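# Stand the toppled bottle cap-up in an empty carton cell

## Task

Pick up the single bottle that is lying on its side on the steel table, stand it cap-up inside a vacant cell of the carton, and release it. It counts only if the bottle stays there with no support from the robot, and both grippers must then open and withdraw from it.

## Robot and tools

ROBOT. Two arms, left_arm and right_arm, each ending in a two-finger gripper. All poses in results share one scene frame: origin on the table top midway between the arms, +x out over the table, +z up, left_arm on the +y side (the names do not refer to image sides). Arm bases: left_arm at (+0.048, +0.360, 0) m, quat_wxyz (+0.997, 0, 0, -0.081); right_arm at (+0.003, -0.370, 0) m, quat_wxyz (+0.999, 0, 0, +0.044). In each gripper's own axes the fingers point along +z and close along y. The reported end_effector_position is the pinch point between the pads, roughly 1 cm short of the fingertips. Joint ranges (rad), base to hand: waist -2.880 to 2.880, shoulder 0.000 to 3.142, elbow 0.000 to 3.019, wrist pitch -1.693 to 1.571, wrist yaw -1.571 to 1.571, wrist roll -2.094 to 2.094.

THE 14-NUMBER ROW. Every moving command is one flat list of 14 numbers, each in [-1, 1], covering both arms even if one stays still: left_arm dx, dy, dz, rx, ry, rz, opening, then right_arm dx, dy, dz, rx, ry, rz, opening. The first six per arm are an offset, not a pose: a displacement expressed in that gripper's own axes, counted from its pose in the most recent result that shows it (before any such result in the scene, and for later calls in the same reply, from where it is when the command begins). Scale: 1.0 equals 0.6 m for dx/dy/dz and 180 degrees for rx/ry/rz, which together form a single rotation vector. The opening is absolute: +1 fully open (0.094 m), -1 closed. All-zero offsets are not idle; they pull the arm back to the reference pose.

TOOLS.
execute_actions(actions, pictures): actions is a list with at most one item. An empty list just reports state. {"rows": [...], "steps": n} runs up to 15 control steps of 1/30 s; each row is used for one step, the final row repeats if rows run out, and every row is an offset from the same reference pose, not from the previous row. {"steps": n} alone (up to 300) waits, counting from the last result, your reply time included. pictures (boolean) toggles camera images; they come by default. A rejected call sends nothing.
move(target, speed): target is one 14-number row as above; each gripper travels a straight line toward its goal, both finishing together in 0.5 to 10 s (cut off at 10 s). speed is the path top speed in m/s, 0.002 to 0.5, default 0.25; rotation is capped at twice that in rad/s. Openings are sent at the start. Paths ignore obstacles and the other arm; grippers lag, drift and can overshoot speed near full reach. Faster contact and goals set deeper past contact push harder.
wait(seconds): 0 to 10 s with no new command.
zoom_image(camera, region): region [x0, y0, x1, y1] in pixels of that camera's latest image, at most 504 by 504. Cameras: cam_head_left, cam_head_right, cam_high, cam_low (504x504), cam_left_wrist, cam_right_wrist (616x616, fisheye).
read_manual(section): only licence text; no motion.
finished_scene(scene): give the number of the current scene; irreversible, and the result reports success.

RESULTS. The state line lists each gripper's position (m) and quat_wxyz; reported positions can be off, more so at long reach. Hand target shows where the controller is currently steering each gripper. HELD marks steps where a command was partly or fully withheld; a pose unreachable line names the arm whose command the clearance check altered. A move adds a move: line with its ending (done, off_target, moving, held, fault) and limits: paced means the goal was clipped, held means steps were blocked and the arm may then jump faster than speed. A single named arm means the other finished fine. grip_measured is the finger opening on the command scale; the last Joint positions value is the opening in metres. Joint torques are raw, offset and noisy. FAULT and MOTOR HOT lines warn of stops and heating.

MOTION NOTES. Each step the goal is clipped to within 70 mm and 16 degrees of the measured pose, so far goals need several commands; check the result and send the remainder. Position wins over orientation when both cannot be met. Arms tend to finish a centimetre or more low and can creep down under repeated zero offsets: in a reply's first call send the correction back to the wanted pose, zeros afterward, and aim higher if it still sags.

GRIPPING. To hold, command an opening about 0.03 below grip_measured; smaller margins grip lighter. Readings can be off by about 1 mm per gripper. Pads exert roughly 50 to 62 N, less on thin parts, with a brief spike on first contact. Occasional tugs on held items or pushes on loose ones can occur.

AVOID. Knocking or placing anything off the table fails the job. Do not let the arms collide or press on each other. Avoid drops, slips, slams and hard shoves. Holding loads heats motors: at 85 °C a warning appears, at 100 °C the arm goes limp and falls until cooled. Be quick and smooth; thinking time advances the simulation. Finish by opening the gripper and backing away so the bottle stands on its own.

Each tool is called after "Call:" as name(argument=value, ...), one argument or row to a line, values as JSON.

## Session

Call:
execute_actions(
  actions=[],
)

Scene clock: 0.00 s of 5440.00 s.
left_arm: end_effector_position=(+0.7461, +0.2003, +0.3262) grip_measured=+1.000 end_effector_quat_wxyz=(+0.657, +0.136, +0.665, -0.328) | right_arm: end_effector_position=(+0.0024, +0.0545, +0.1424) grip_measured=+1.000 end_effector_quat_wxyz=(-0.384, -0.234, +0.836, +0.314)
Joint positions: left_arm=[ 0.067  1.753  1.249  0.596  0.569 -0.311  0.094] | right_arm=[ 1.131  1.5    0.919 -0.89  -1.035  0.728  0.094]
Joint velocities: left_arm=[ 0.005 -0.024 -0.002 -0.002  0.037 -0.022  0.   ] | right_arm=[-0.015 -0.015 -0.007  0.002  0.007 -0.051  0.   ]
Joint torques (N m, as the arm reports them, + toward a larger angle): no reading
Motor temperatures (°C, as the motors report them): left_arm=[24 27 28 23 25 27] | right_arm=[26 26 25 24 24 27]
Hand target (left_arm): +0.750, +0.200, +0.340; +0.666, +0.140, +0.656, -0.327
Hand target (right_arm): +0.006, +0.063, +0.152; -0.376, -0.241, +0.833, +0.325
camera_calibration (this result's frames):
cam_left_wrist: T_world_to_cam=[[-0.612324, -0.749277, 0.252277, 0.526302], [-0.540553, 0.163914, -0.825188, 0.645742], [0.576942, -0.641651, -0.505392, -0.0164203], [0, 0, 0, 1]] pos_world=[0.680799, 0.277963, 0.391786]
cam_right_wrist: T_world_to_cam=[[0.151891, -0.696361, -0.701435, 0.139196], [-0.0151942, -0.71123, 0.702795, -0.0566153], [-0.988281, -0.0960903, -0.11861, 0.147346], [0, 0, 0, 1]] pos_world=[0.123617, 0.0708229, 0.154903]

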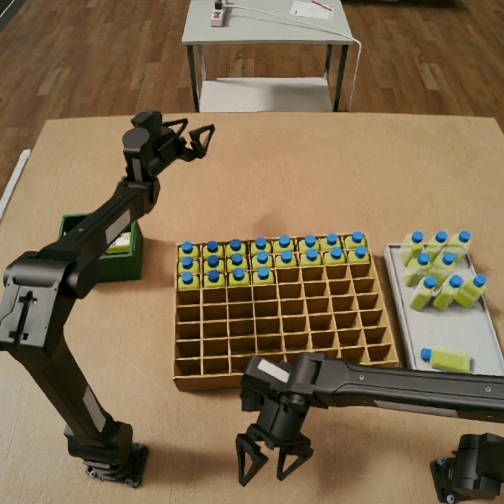

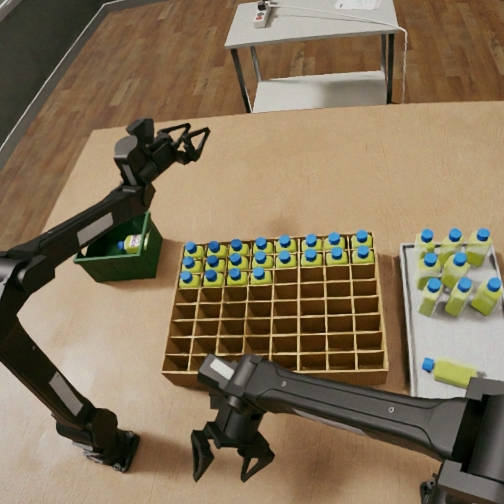

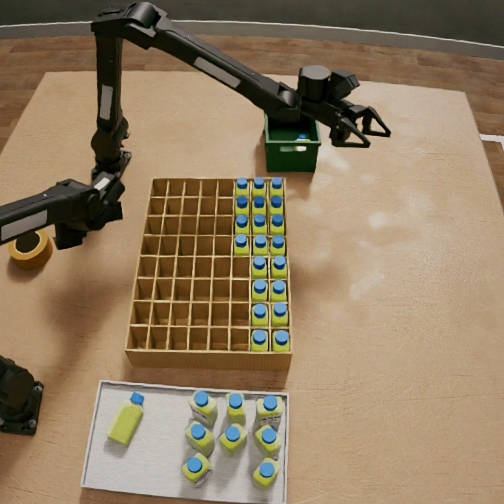

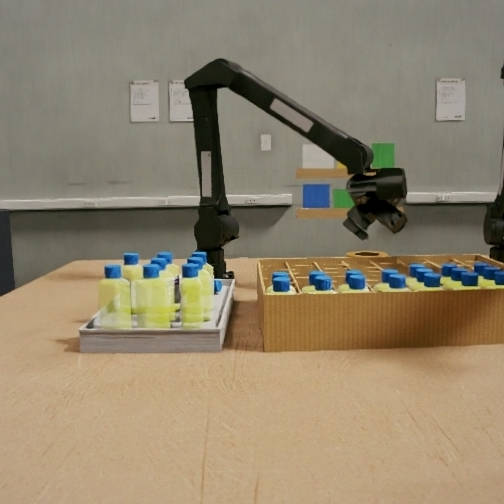

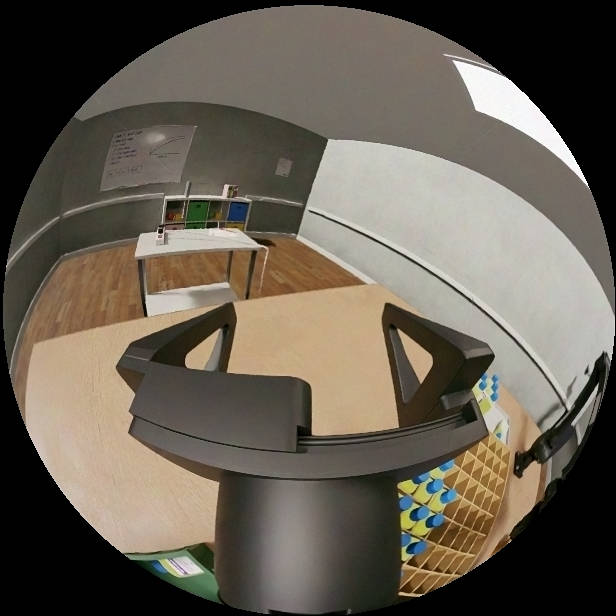

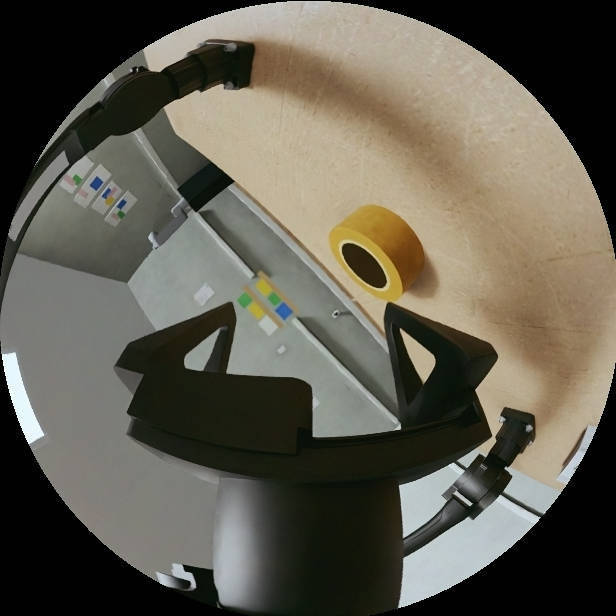

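Call:
zoom_image(
  camera="cam_head_left",
  region=[364,230,504,400],
)

Call:
zoom_image(
  camera="cam_high",
  region=[70,340,300,504],
)

Region (364, 230, 504, 400) of cam_head_left's 504x504 image, scaled by 2.965, with more detail than that image has; it fills the left 415 columns of this view, and the rest is white.

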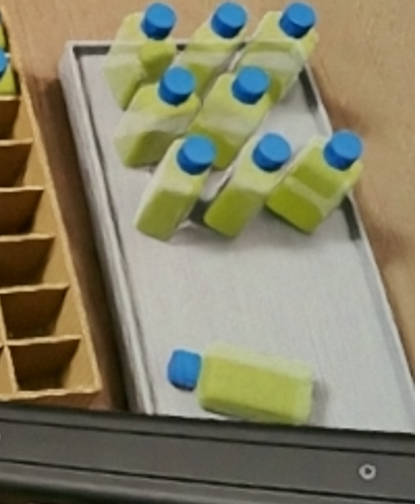

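Region (70, 340, 300, 504) of cam_high's 504x504 image, scaled by 2.191, with more detail than that image has; it fills the top 359 rows of this view, and the rest is white.

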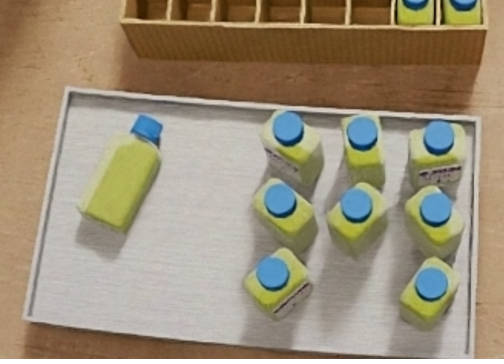

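Call:
move(
  target=[0,0,0,0,0,0,1,0.192,-0.451,-0.635,0.326,-0.085,-0.205,0.3],
  speed=0.3,
)

Scene clock: 32.57 s of 5440.00 s.
left_arm: end_effector_position=(+0.7461, +0.2003, +0.3262) grip_measured=+1.000 end_effector_quat_wxyz=(+0.657, +0.136, +0.665, -0.328) | right_arm: end_effector_position=(+0.2690, -0.3368, +0.1896) grip_measured=+0.302 end_effector_quat_wxyz=(-0.021, -0.587, +0.809, +0.016)
Joint positions: left_arm=[ 0.067  1.753  1.249  0.596  0.569 -0.311  0.094] | right_arm=[ 0.035  1.081  0.919 -1.46  -0.008 -1.134  0.061]
Joint velocities: left_arm=[-0.005 -0.024  0.007 -0.002  0.037 -0.022  0.   ] | right_arm=[-0.015 -0.015 -0.012 -0.022 -0.051  0.007 -0.   ]
Joint torques (N m, as the arm reports them, + toward a larger angle): left_arm=[  0.65 -19.11   7.8    1.42   0.     0.08] | right_arm=[ 1.44 -5.02  9.67  0.44 -0.29 -0.16]
Motor temperatures (°C, as the motors report them): left_arm=[24 28 31 24 25 27] | right_arm=[26 27 27 24 24 27]
Hand target (left_arm): +0.746, +0.200, +0.326; +0.657, +0.136, +0.665, -0.328
Hand target (right_arm): +0.276, -0.338, +0.199; -0.001, -0.588, +0.809, +0.007
Off the commanded pose (left_arm): 0.000 m, 0 deg.
Off the commanded pose (right_arm): 0.014 m, 3 deg.
After step 90, 26.80 s passed at rest.
move: off_target (right_arm)
camera_calibration (this result's frames):
cam_left_wrist: T_world_to_cam=[[-0.612324, -0.749277, 0.252277, 0.526302], [-0.540553, 0.163914, -0.825188, 0.645742], [0.576942, -0.641651, -0.505392, -0.0164203], [0, 0, 0, 1]] pos_world=[0.680799, 0.277963, 0.391786]
cam_right_wrist: T_world_to_cam=[[0.948712, -0.312825, -0.0456838, -0.350155], [-0.223807, -0.766632, 0.601818, -0.307455], [-0.223286, -0.560728, -0.797325, 0.145227], [0, 0, 0, 1]] pos_world=[0.295813, -0.263809, 0.284829]

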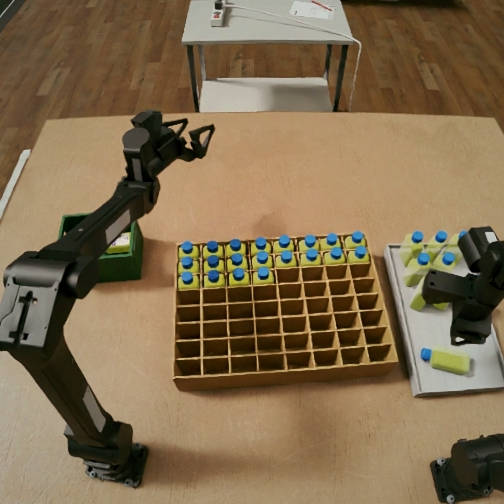

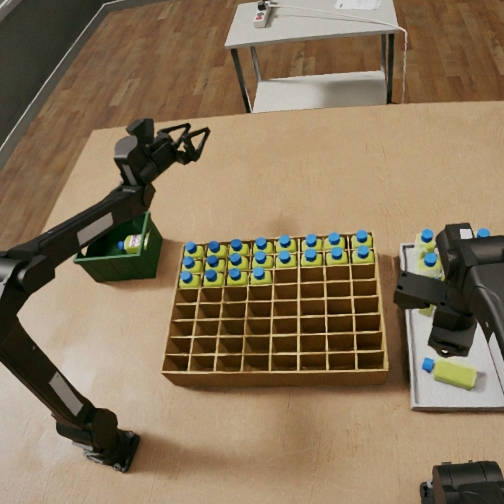

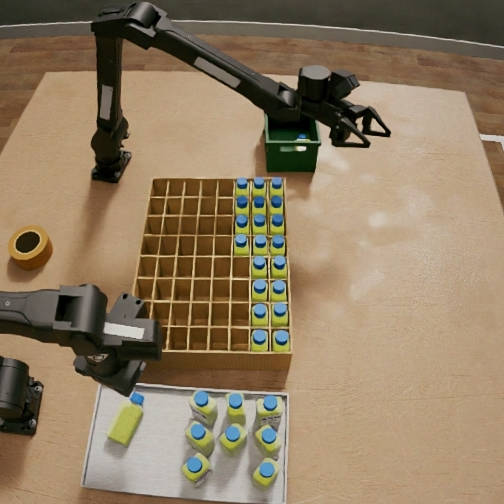

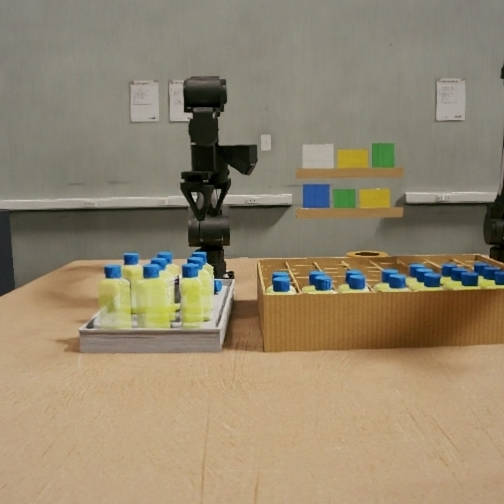

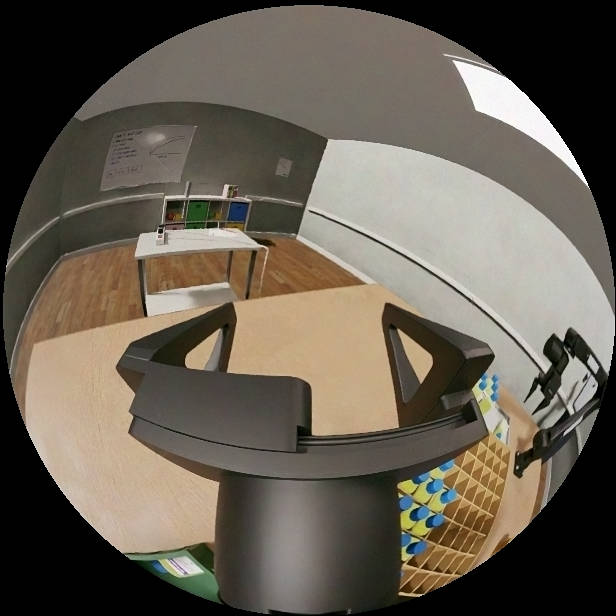

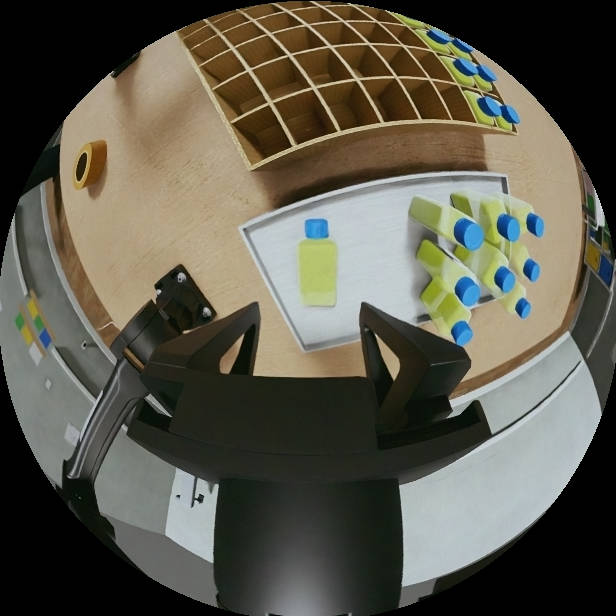

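Call:
move(
  target=[0,0,0,0,0,0,1,-0.002,-0.01,0.16,0,0,0,0.3],
  speed=0.15,
)

Call:
zoom_image(
  camera="cam_right_wrist",
  region=[200,150,420,400],
)

Call:
zoom_image(
  camera="cam_head_left",
  region=[364,280,504,400],
)

Scene clock: 37.47 s of 5440.00 s.
left_arm: end_effector_position=(+0.7461, +0.2003, +0.3262) grip_measured=+1.000 end_effector_quat_wxyz=(+0.657, +0.136, +0.665, -0.328) | right_arm: end_effector_position=(+0.2685, -0.3368, +0.0960) grip_measured=+0.302 end_effector_quat_wxyz=(-0.021, -0.588, +0.808, +0.016)
Joint positions: left_arm=[ 0.067  1.753  1.249  0.596  0.569 -0.311  0.094] | right_arm=[ 0.035  1.167  0.724 -1.18  -0.008 -1.137  0.061]
Joint velocities: left_arm=[-0.005 -0.015  0.002  0.002 -0.037 -0.037  0.   ] | right_arm=[-0.015 -0.005 -0.027 -0.007  0.022 -0.066 -0.001]
Joint torques (N m, as the arm reports them, + toward a larger angle): left_arm=[  0.49 -19.05   7.83   1.33   0.01   0.09] | right_arm=[ 2.16 -4.46  7.56  0.49 -0.16 -0.02]
Motor temperatures (°C, as the motors report them): left_arm=[24 28 31 24 25 27] | right_arm=[26 27 27 24 24 27]
Hand target (left_arm): +0.746, +0.200, +0.326; +0.657, +0.136, +0.665, -0.328
Hand target (right_arm): +0.270, -0.337, +0.093; -0.021, -0.587, +0.809, +0.016
Off the commanded pose (left_arm): 0.000 m, 0 deg.
Off the commanded pose (right_arm): 0.003 m, 0 deg.
After step 90, 0.83 s passed at rest.
move: done
camera_calibration (this result's frames):
cam_left_wrist: T_world_to_cam=[[-0.612324, -0.749277, 0.252277, 0.526302], [-0.540553, 0.163914, -0.825188, 0.645742], [0.576942, -0.641651, -0.505392, -0.0164203], [0, 0, 0, 1]] pos_world=[0.680799, 0.277963, 0.391786]
cam_right_wrist: T_world_to_cam=[[0.949573, -0.309936, -0.047455, -0.35306], [-0.220332, -0.767266, 0.602293, -0.252469], [-0.223083, -0.561465, -0.796863, 0.0700927], [0, 0, 0, 1]] pos_world=[0.295266, -0.263782, 0.19116]

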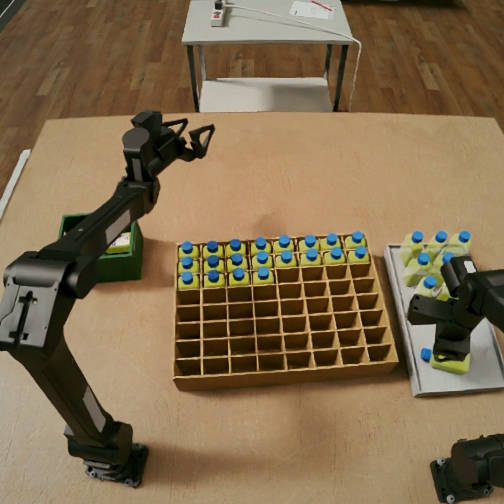

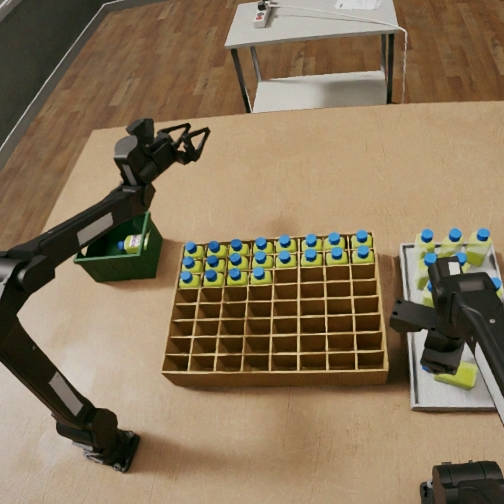

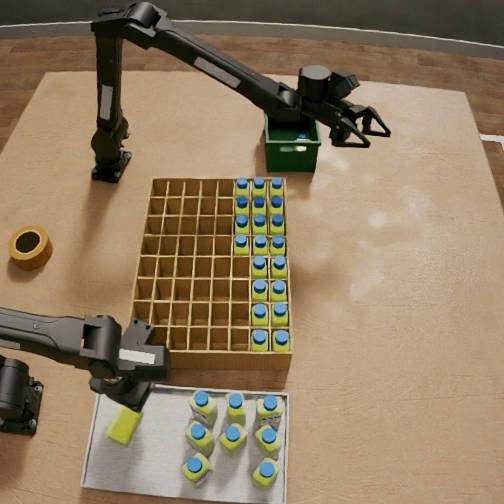

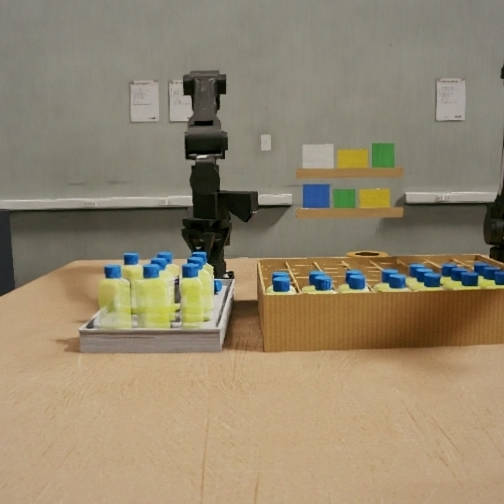

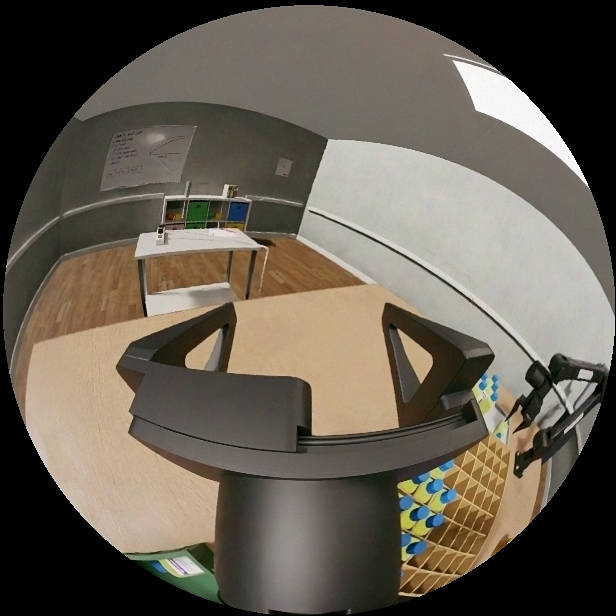

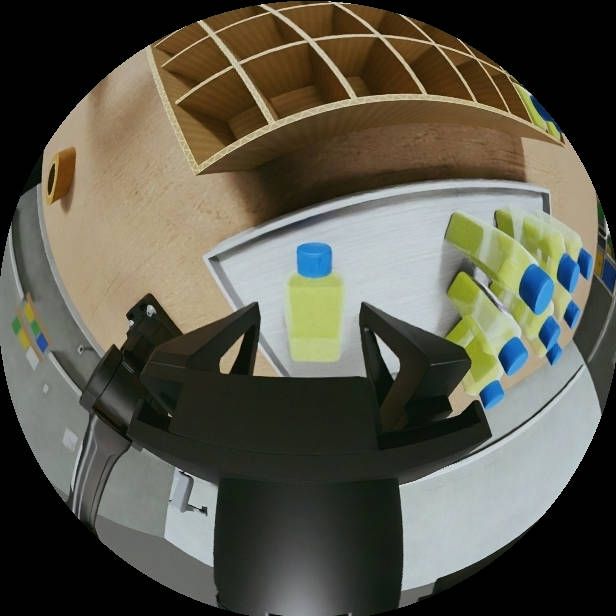

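Region (200, 150, 420, 400) of cam_right_wrist's 616x616 image, scaled by 2.016, with more detail than that image has; it fills the left 444 columns of this view, and the rest is white.

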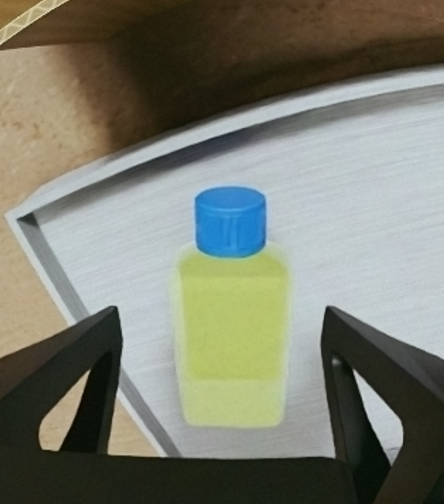

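Region (364, 280, 504, 400) of cam_head_left's 504x504 image, scaled by 3.600, with more detail than that image has; it fills the top 432 rows of this view, and the rest is white.

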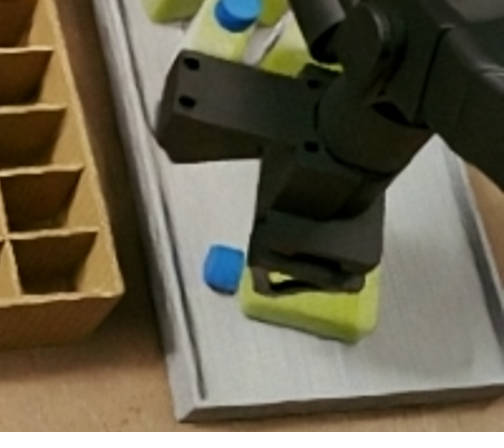

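Call:
move(
  target=[0,0,0,0,0,0,1,-0.035,0,0.03,0,0,0,0.05],
  speed=0.1,
)

Call:
zoom_image(
  camera="cam_right_wrist",
  region=[200,200,420,420],
)

Call:
zoom_image(
  camera="cam_head_left",
  region=[364,280,504,400],
)

Scene clock: 45.57 s of 5440.00 s.
left_arm: end_effector_position=(+0.7461, +0.2003, +0.3262) grip_measured=+1.000 end_effector_quat_wxyz=(+0.657, +0.136, +0.665, -0.328) | right_arm: end_effector_position=(+0.2748, -0.3211, +0.0826) grip_measured=+0.052 end_effector_quat_wxyz=(-0.019, -0.587, +0.809, +0.014)
Joint positions: left_arm=[ 0.067  1.753  1.249  0.596  0.569 -0.311  0.094] | right_arm=[ 0.089  1.208  0.716 -1.125 -0.008 -1.08   0.049]
Joint velocities: left_arm=[-0.005 -0.005 -0.007  0.012 -0.095 -0.051  0.   ] | right_arm=[-0.015  0.005 -0.007 -0.007  0.066  0.022  0.   ]
Joint torques (N m, as the arm reports them, + toward a larger angle): left_arm=[  0.68 -18.89   7.83   1.43   0.02   0.06] | right_arm=[ 4.04 -4.85  7.16  0.58 -0.29  0.12]
Motor temperatures (°C, as the motors report them): left_arm=[24 28 31 24 25 27] | right_arm=[26 26 27 24 24 27]
Hand target (left_arm): +0.746, +0.200, +0.326; +0.657, +0.136, +0.665, -0.328
Hand target (right_arm): +0.274, -0.317, +0.078; -0.021, -0.588, +0.808, +0.016
Off the commanded pose (left_arm): 0.000 m, 0 deg.
Off the commanded pose (right_arm): 0.007 m, 0 deg.
After step 90, 4.30 s passed at rest.
move: done
camera_calibration (this result's frames):
cam_left_wrist: T_world_to_cam=[[-0.612324, -0.749277, 0.252277, 0.526302], [-0.540553, 0.163914, -0.825188, 0.645742], [0.576942, -0.641651, -0.505392, -0.0164203], [0, 0, 0, 1]] pos_world=[0.680799, 0.277963, 0.391786]
cam_right_wrist: T_world_to_cam=[[0.948808, -0.31321, -0.040779, -0.356203], [-0.226765, -0.765359, 0.602331, -0.228565], [-0.219867, -0.562249, -0.797204, 0.0685518], [0, 0, 0, 1]] pos_world=[0.30121, -0.247958, 0.177796]

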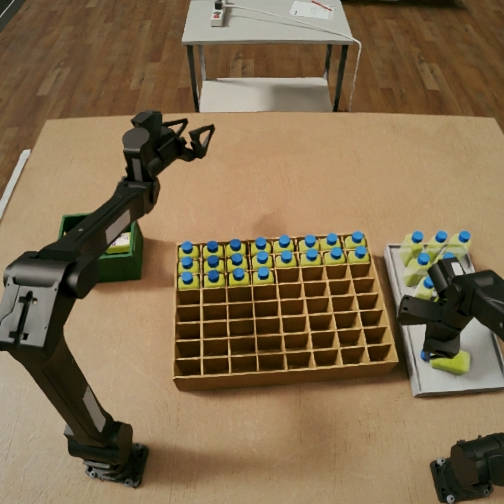

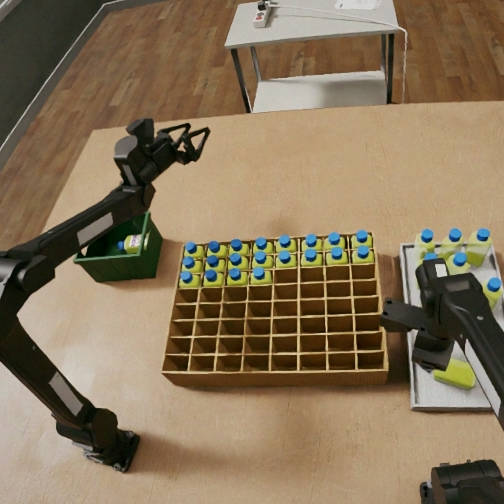

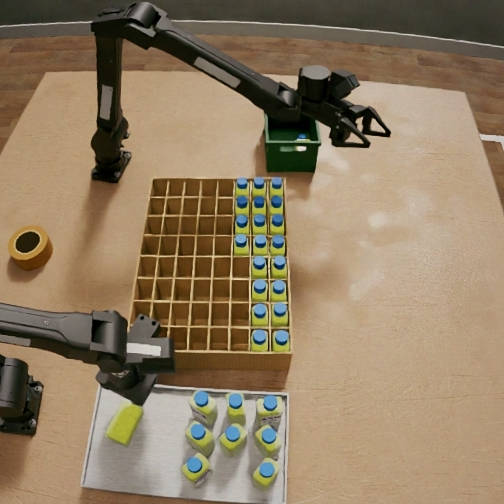

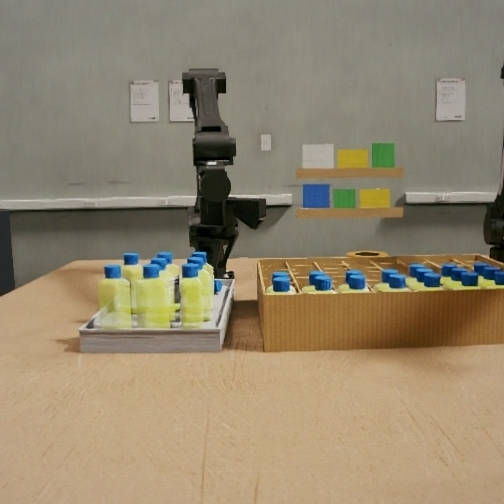

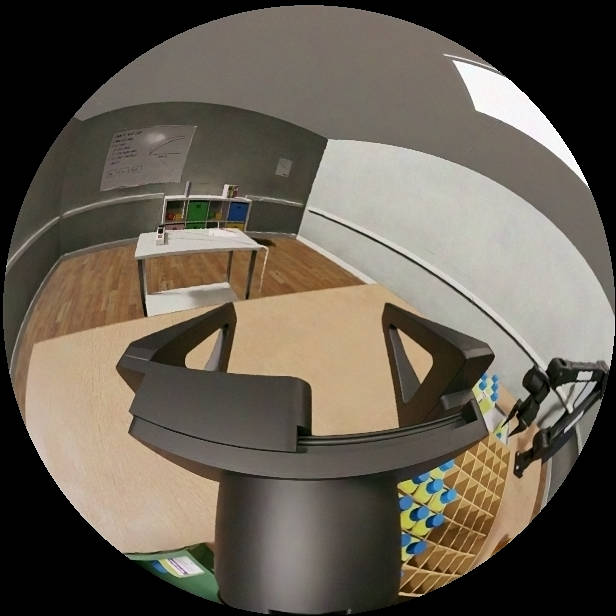

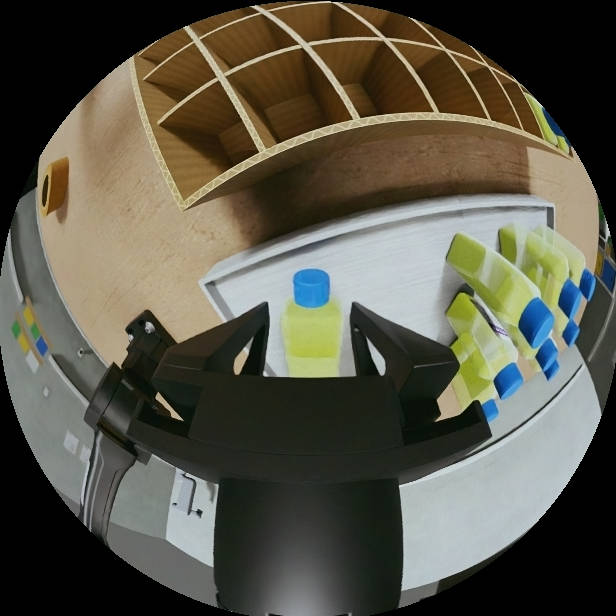

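Region (200, 200, 420, 420) of cam_right_wrist's 616x616 image, scaled by 2.291, with more detail than that image has.

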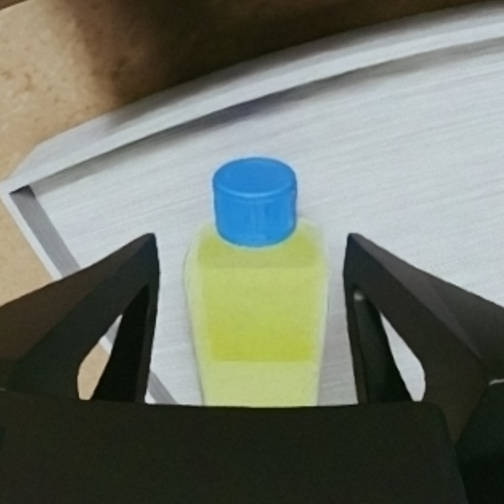

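Region (364, 280, 504, 400) of cam_head_left's 504x504 image, scaled by 3.600, with more detail than that image has; it fills the top 432 rows of this view, and the rest is white.

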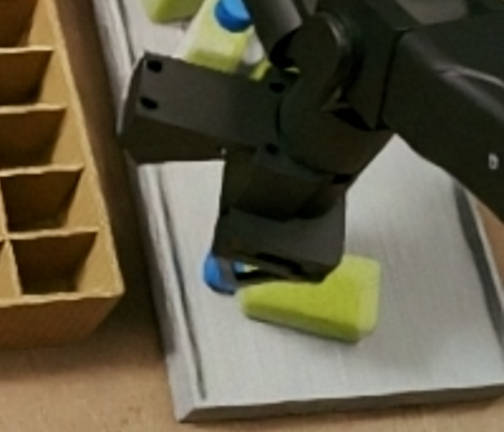

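Call:
move(
  target=[0,0,0,0,0,0,1,-0.018,0,0.042,0,0,0,0.05],
  speed=0.06,
)

Call:
zoom_image(
  camera="cam_right_wrist",
  region=[200,200,420,420],
)

Scene clock: 50.33 s of 5440.00 s.
left_arm: end_effector_position=(+0.7461, +0.2003, +0.3262) grip_measured=+1.000 end_effector_quat_wxyz=(+0.657, +0.136, +0.665, -0.328) | right_arm: end_effector_position=(+0.2780, -0.3151, +0.0619) grip_measured=+0.052 end_effector_quat_wxyz=(-0.017, -0.585, +0.811, +0.012)
Joint positions: left_arm=[ 0.067  1.753  1.249  0.596  0.569 -0.311  0.094] | right_arm=[ 0.108  1.252  0.689 -1.049 -0.008 -1.055  0.049]
Joint velocities: left_arm=[-0.005  0.005  0.002  0.002  0.022  0.007  0.   ] | right_arm=[-0.005 -0.005 -0.002 -0.012  0.007 -0.022 -0.   ]
Joint torques (N m, as the arm reports them, + toward a larger angle): left_arm=[  0.37 -19.3    7.93   1.42   0.01   0.07] | right_arm=[ 3.71 -4.67  6.69  0.33 -0.23  0.06]
Motor temperatures (°C, as the motors report them): left_arm=[24 28 31 24 25 27] | right_arm=[26 26 27 24 24 27]
Hand target (left_arm): +0.746, +0.200, +0.326; +0.657, +0.136, +0.665, -0.328
Hand target (right_arm): +0.277, -0.311, +0.057; -0.019, -0.587, +0.809, +0.013
Off the commanded pose (left_arm): 0.000 m, 0 deg.
Off the commanded pose (right_arm): 0.006 m, 0 deg.
After step 90, 0.97 s passed at rest.
move: done
camera_calibration (this result's frames):
cam_left_wrist: T_world_to_cam=[[-0.612324, -0.749277, 0.252277, 0.526302], [-0.540553, 0.163914, -0.825188, 0.645742], [0.576942, -0.641651, -0.505392, -0.0164203], [0, 0, 0, 1]] pos_world=[0.680799, 0.277963, 0.391786]
cam_right_wrist: T_world_to_cam=[[0.947209, -0.318616, -0.0357506, -0.359823], [-0.234289, -0.763974, 0.601209, -0.208142], [-0.218868, -0.561095, -0.798292, 0.056272], [0, 0, 0, 1]] pos_world=[0.304378, -0.242086, 0.157194]

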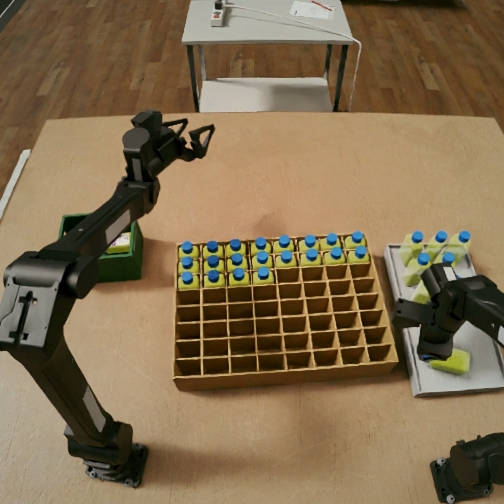

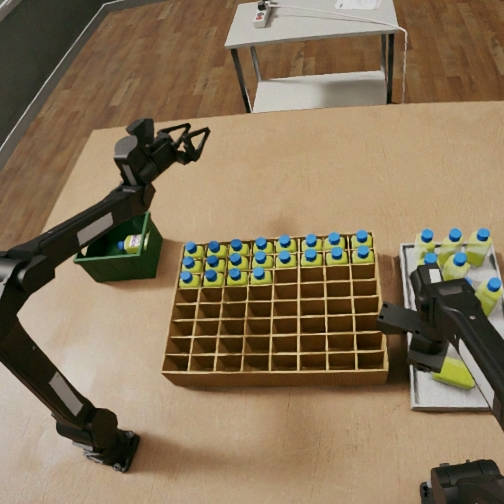

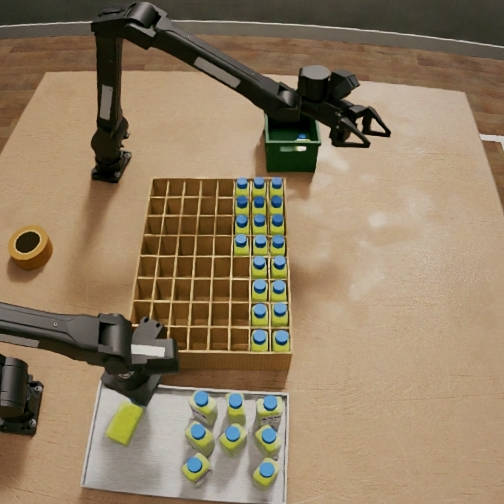

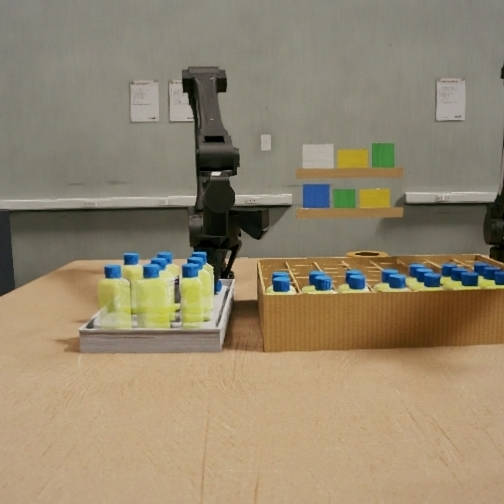

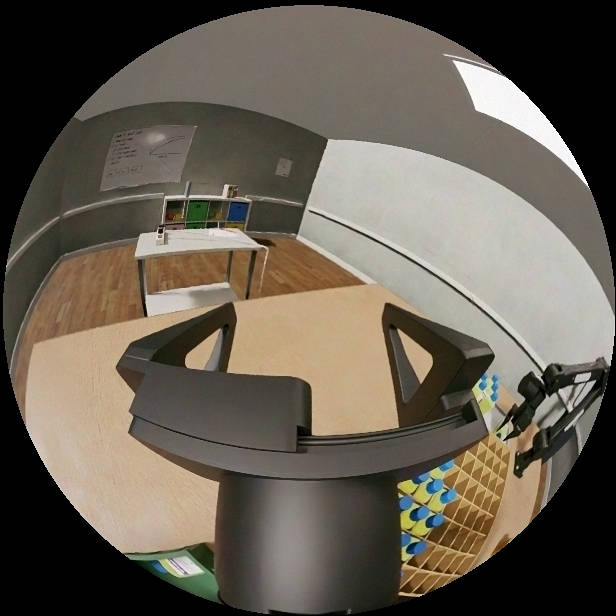

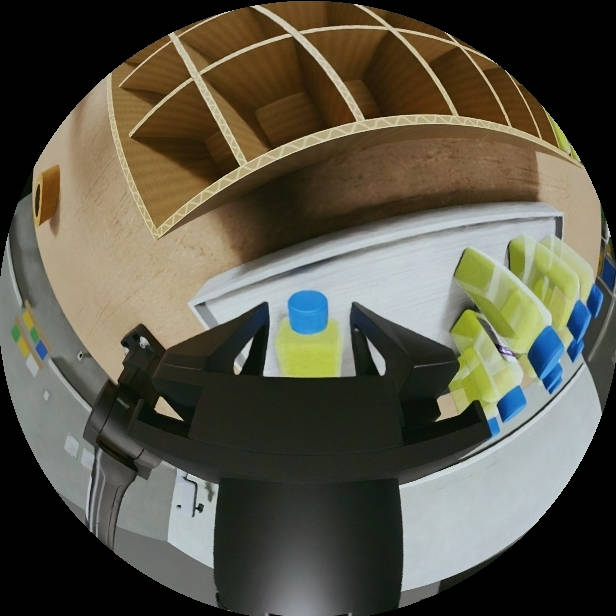

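Region (200, 200, 420, 420) of cam_right_wrist's 616x616 image, scaled by 2.291, with more detail than that image has.

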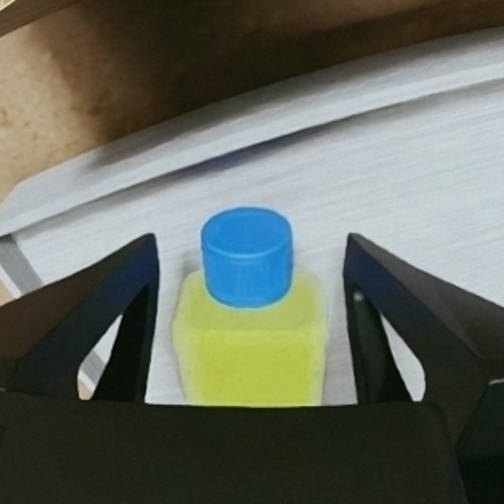

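Call:
move(
  target=[0,0,0,0,0,0,1,-0.022,0,0.012,0,0,0,0.05],
  speed=0.05,
)

Call:
zoom_image(
  camera="cam_right_wrist",
  region=[200,200,420,420],
)

Scene clock: 54.37 s of 5440.00 s.
left_arm: end_effector_position=(+0.7461, +0.2003, +0.3262) grip_measured=+1.000 end_effector_quat_wxyz=(+0.657, +0.136, +0.665, -0.328) | right_arm: end_effector_position=(+0.2794, -0.3076, +0.0572) grip_measured=+0.052 end_effector_quat_wxyz=(-0.018, -0.583, +0.812, +0.012)
Joint positions: left_arm=[ 0.067  1.753  1.249  0.596  0.569 -0.311  0.094] | right_arm=[ 0.133  1.269  0.689 -1.032 -0.008 -1.026  0.049]
Joint velocities: left_arm=[-0.005 -0.005  0.002 -0.002 -0.007 -0.007  0.   ] | right_arm=[-0.005 -0.015  0.007  0.007  0.007  0.022 -0.001]
Joint torques (N m, as the arm reports them, + toward a larger angle): left_arm=[  0.72 -19.     7.84   1.43   0.02   0.09] | right_arm=[ 3.65 -4.68  7.48  0.46 -0.21  0.16]
Motor temperatures (°C, as the motors report them): left_arm=[24 28 31 24 25 27] | right_arm=[26 26 27 24 24 27]
Hand target (left_arm): +0.746, +0.200, +0.326; +0.657, +0.136, +0.665, -0.328
Hand target (right_arm): +0.282, -0.303, +0.055; -0.017, -0.585, +0.811, +0.012
Off the commanded pose (left_arm): 0.000 m, 0 deg.
Off the commanded pose (right_arm): 0.006 m, 0 deg.
After step 90, 0.27 s passed at rest.
move: done
camera_calibration (this result's frames):
cam_left_wrist: T_world_to_cam=[[-0.612324, -0.749277, 0.252277, 0.526302], [-0.540553, 0.163914, -0.825188, 0.645742], [0.576942, -0.641651, -0.505392, -0.0164203], [0, 0, 0, 1]] pos_world=[0.680799, 0.277963, 0.391786]
cam_right_wrist: T_world_to_cam=[[0.94586, -0.322611, -0.0356525, -0.359732], [-0.237266, -0.762201, 0.602291, -0.197959], [-0.22148, -0.561224, -0.79748, 0.0577414], [0, 0, 0, 1]] pos_world=[0.306076, -0.234532, 0.152451]

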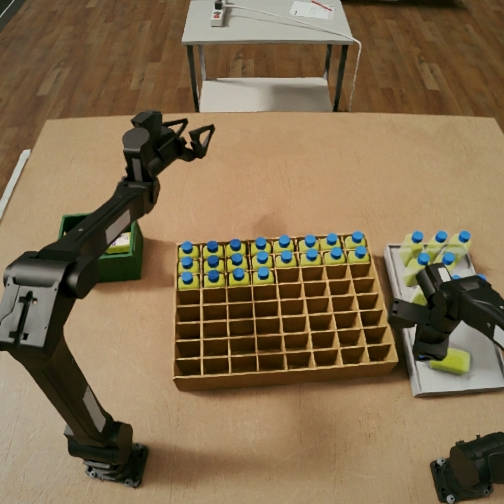

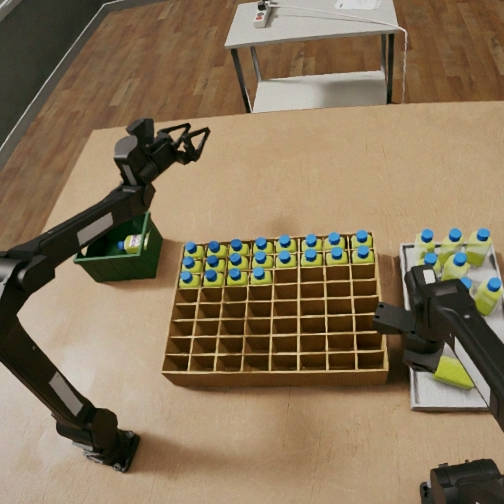

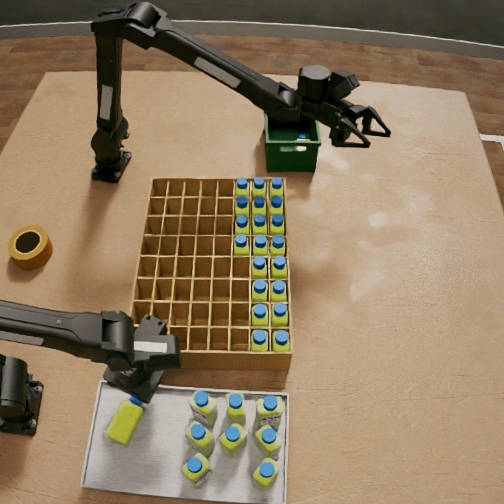

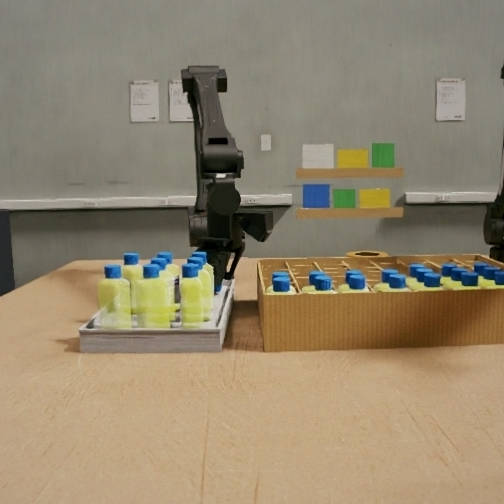

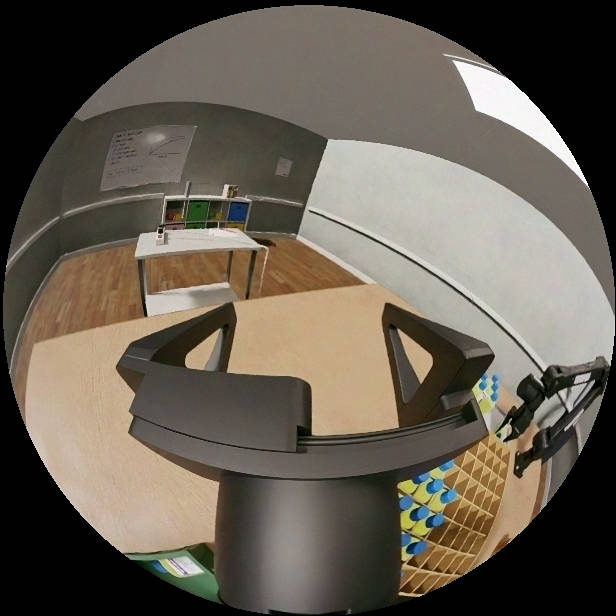

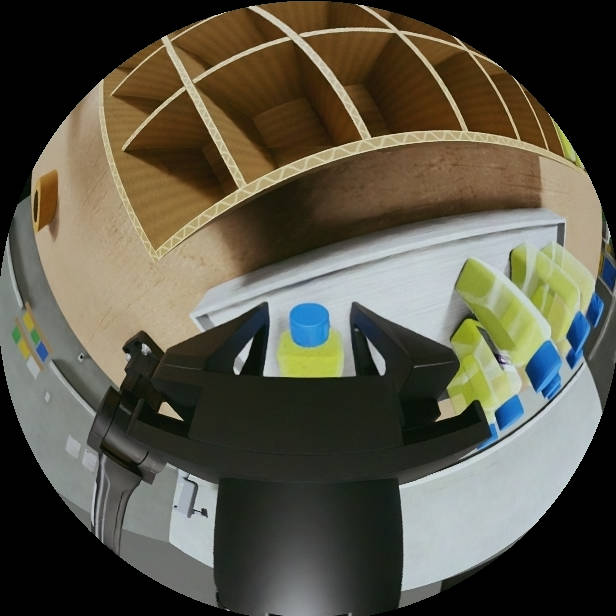

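Region (200, 200, 420, 420) of cam_right_wrist's 616x616 image, scaled by 2.291, with more detail than that image has.

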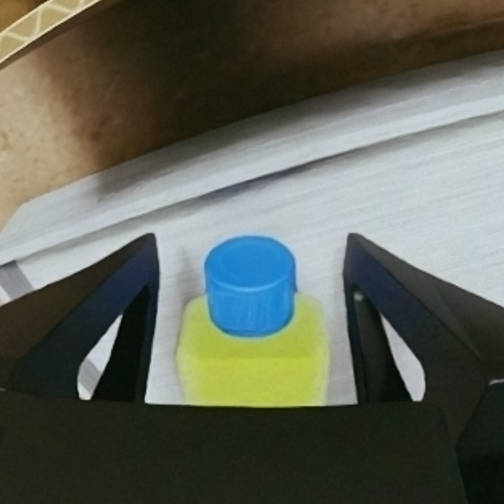

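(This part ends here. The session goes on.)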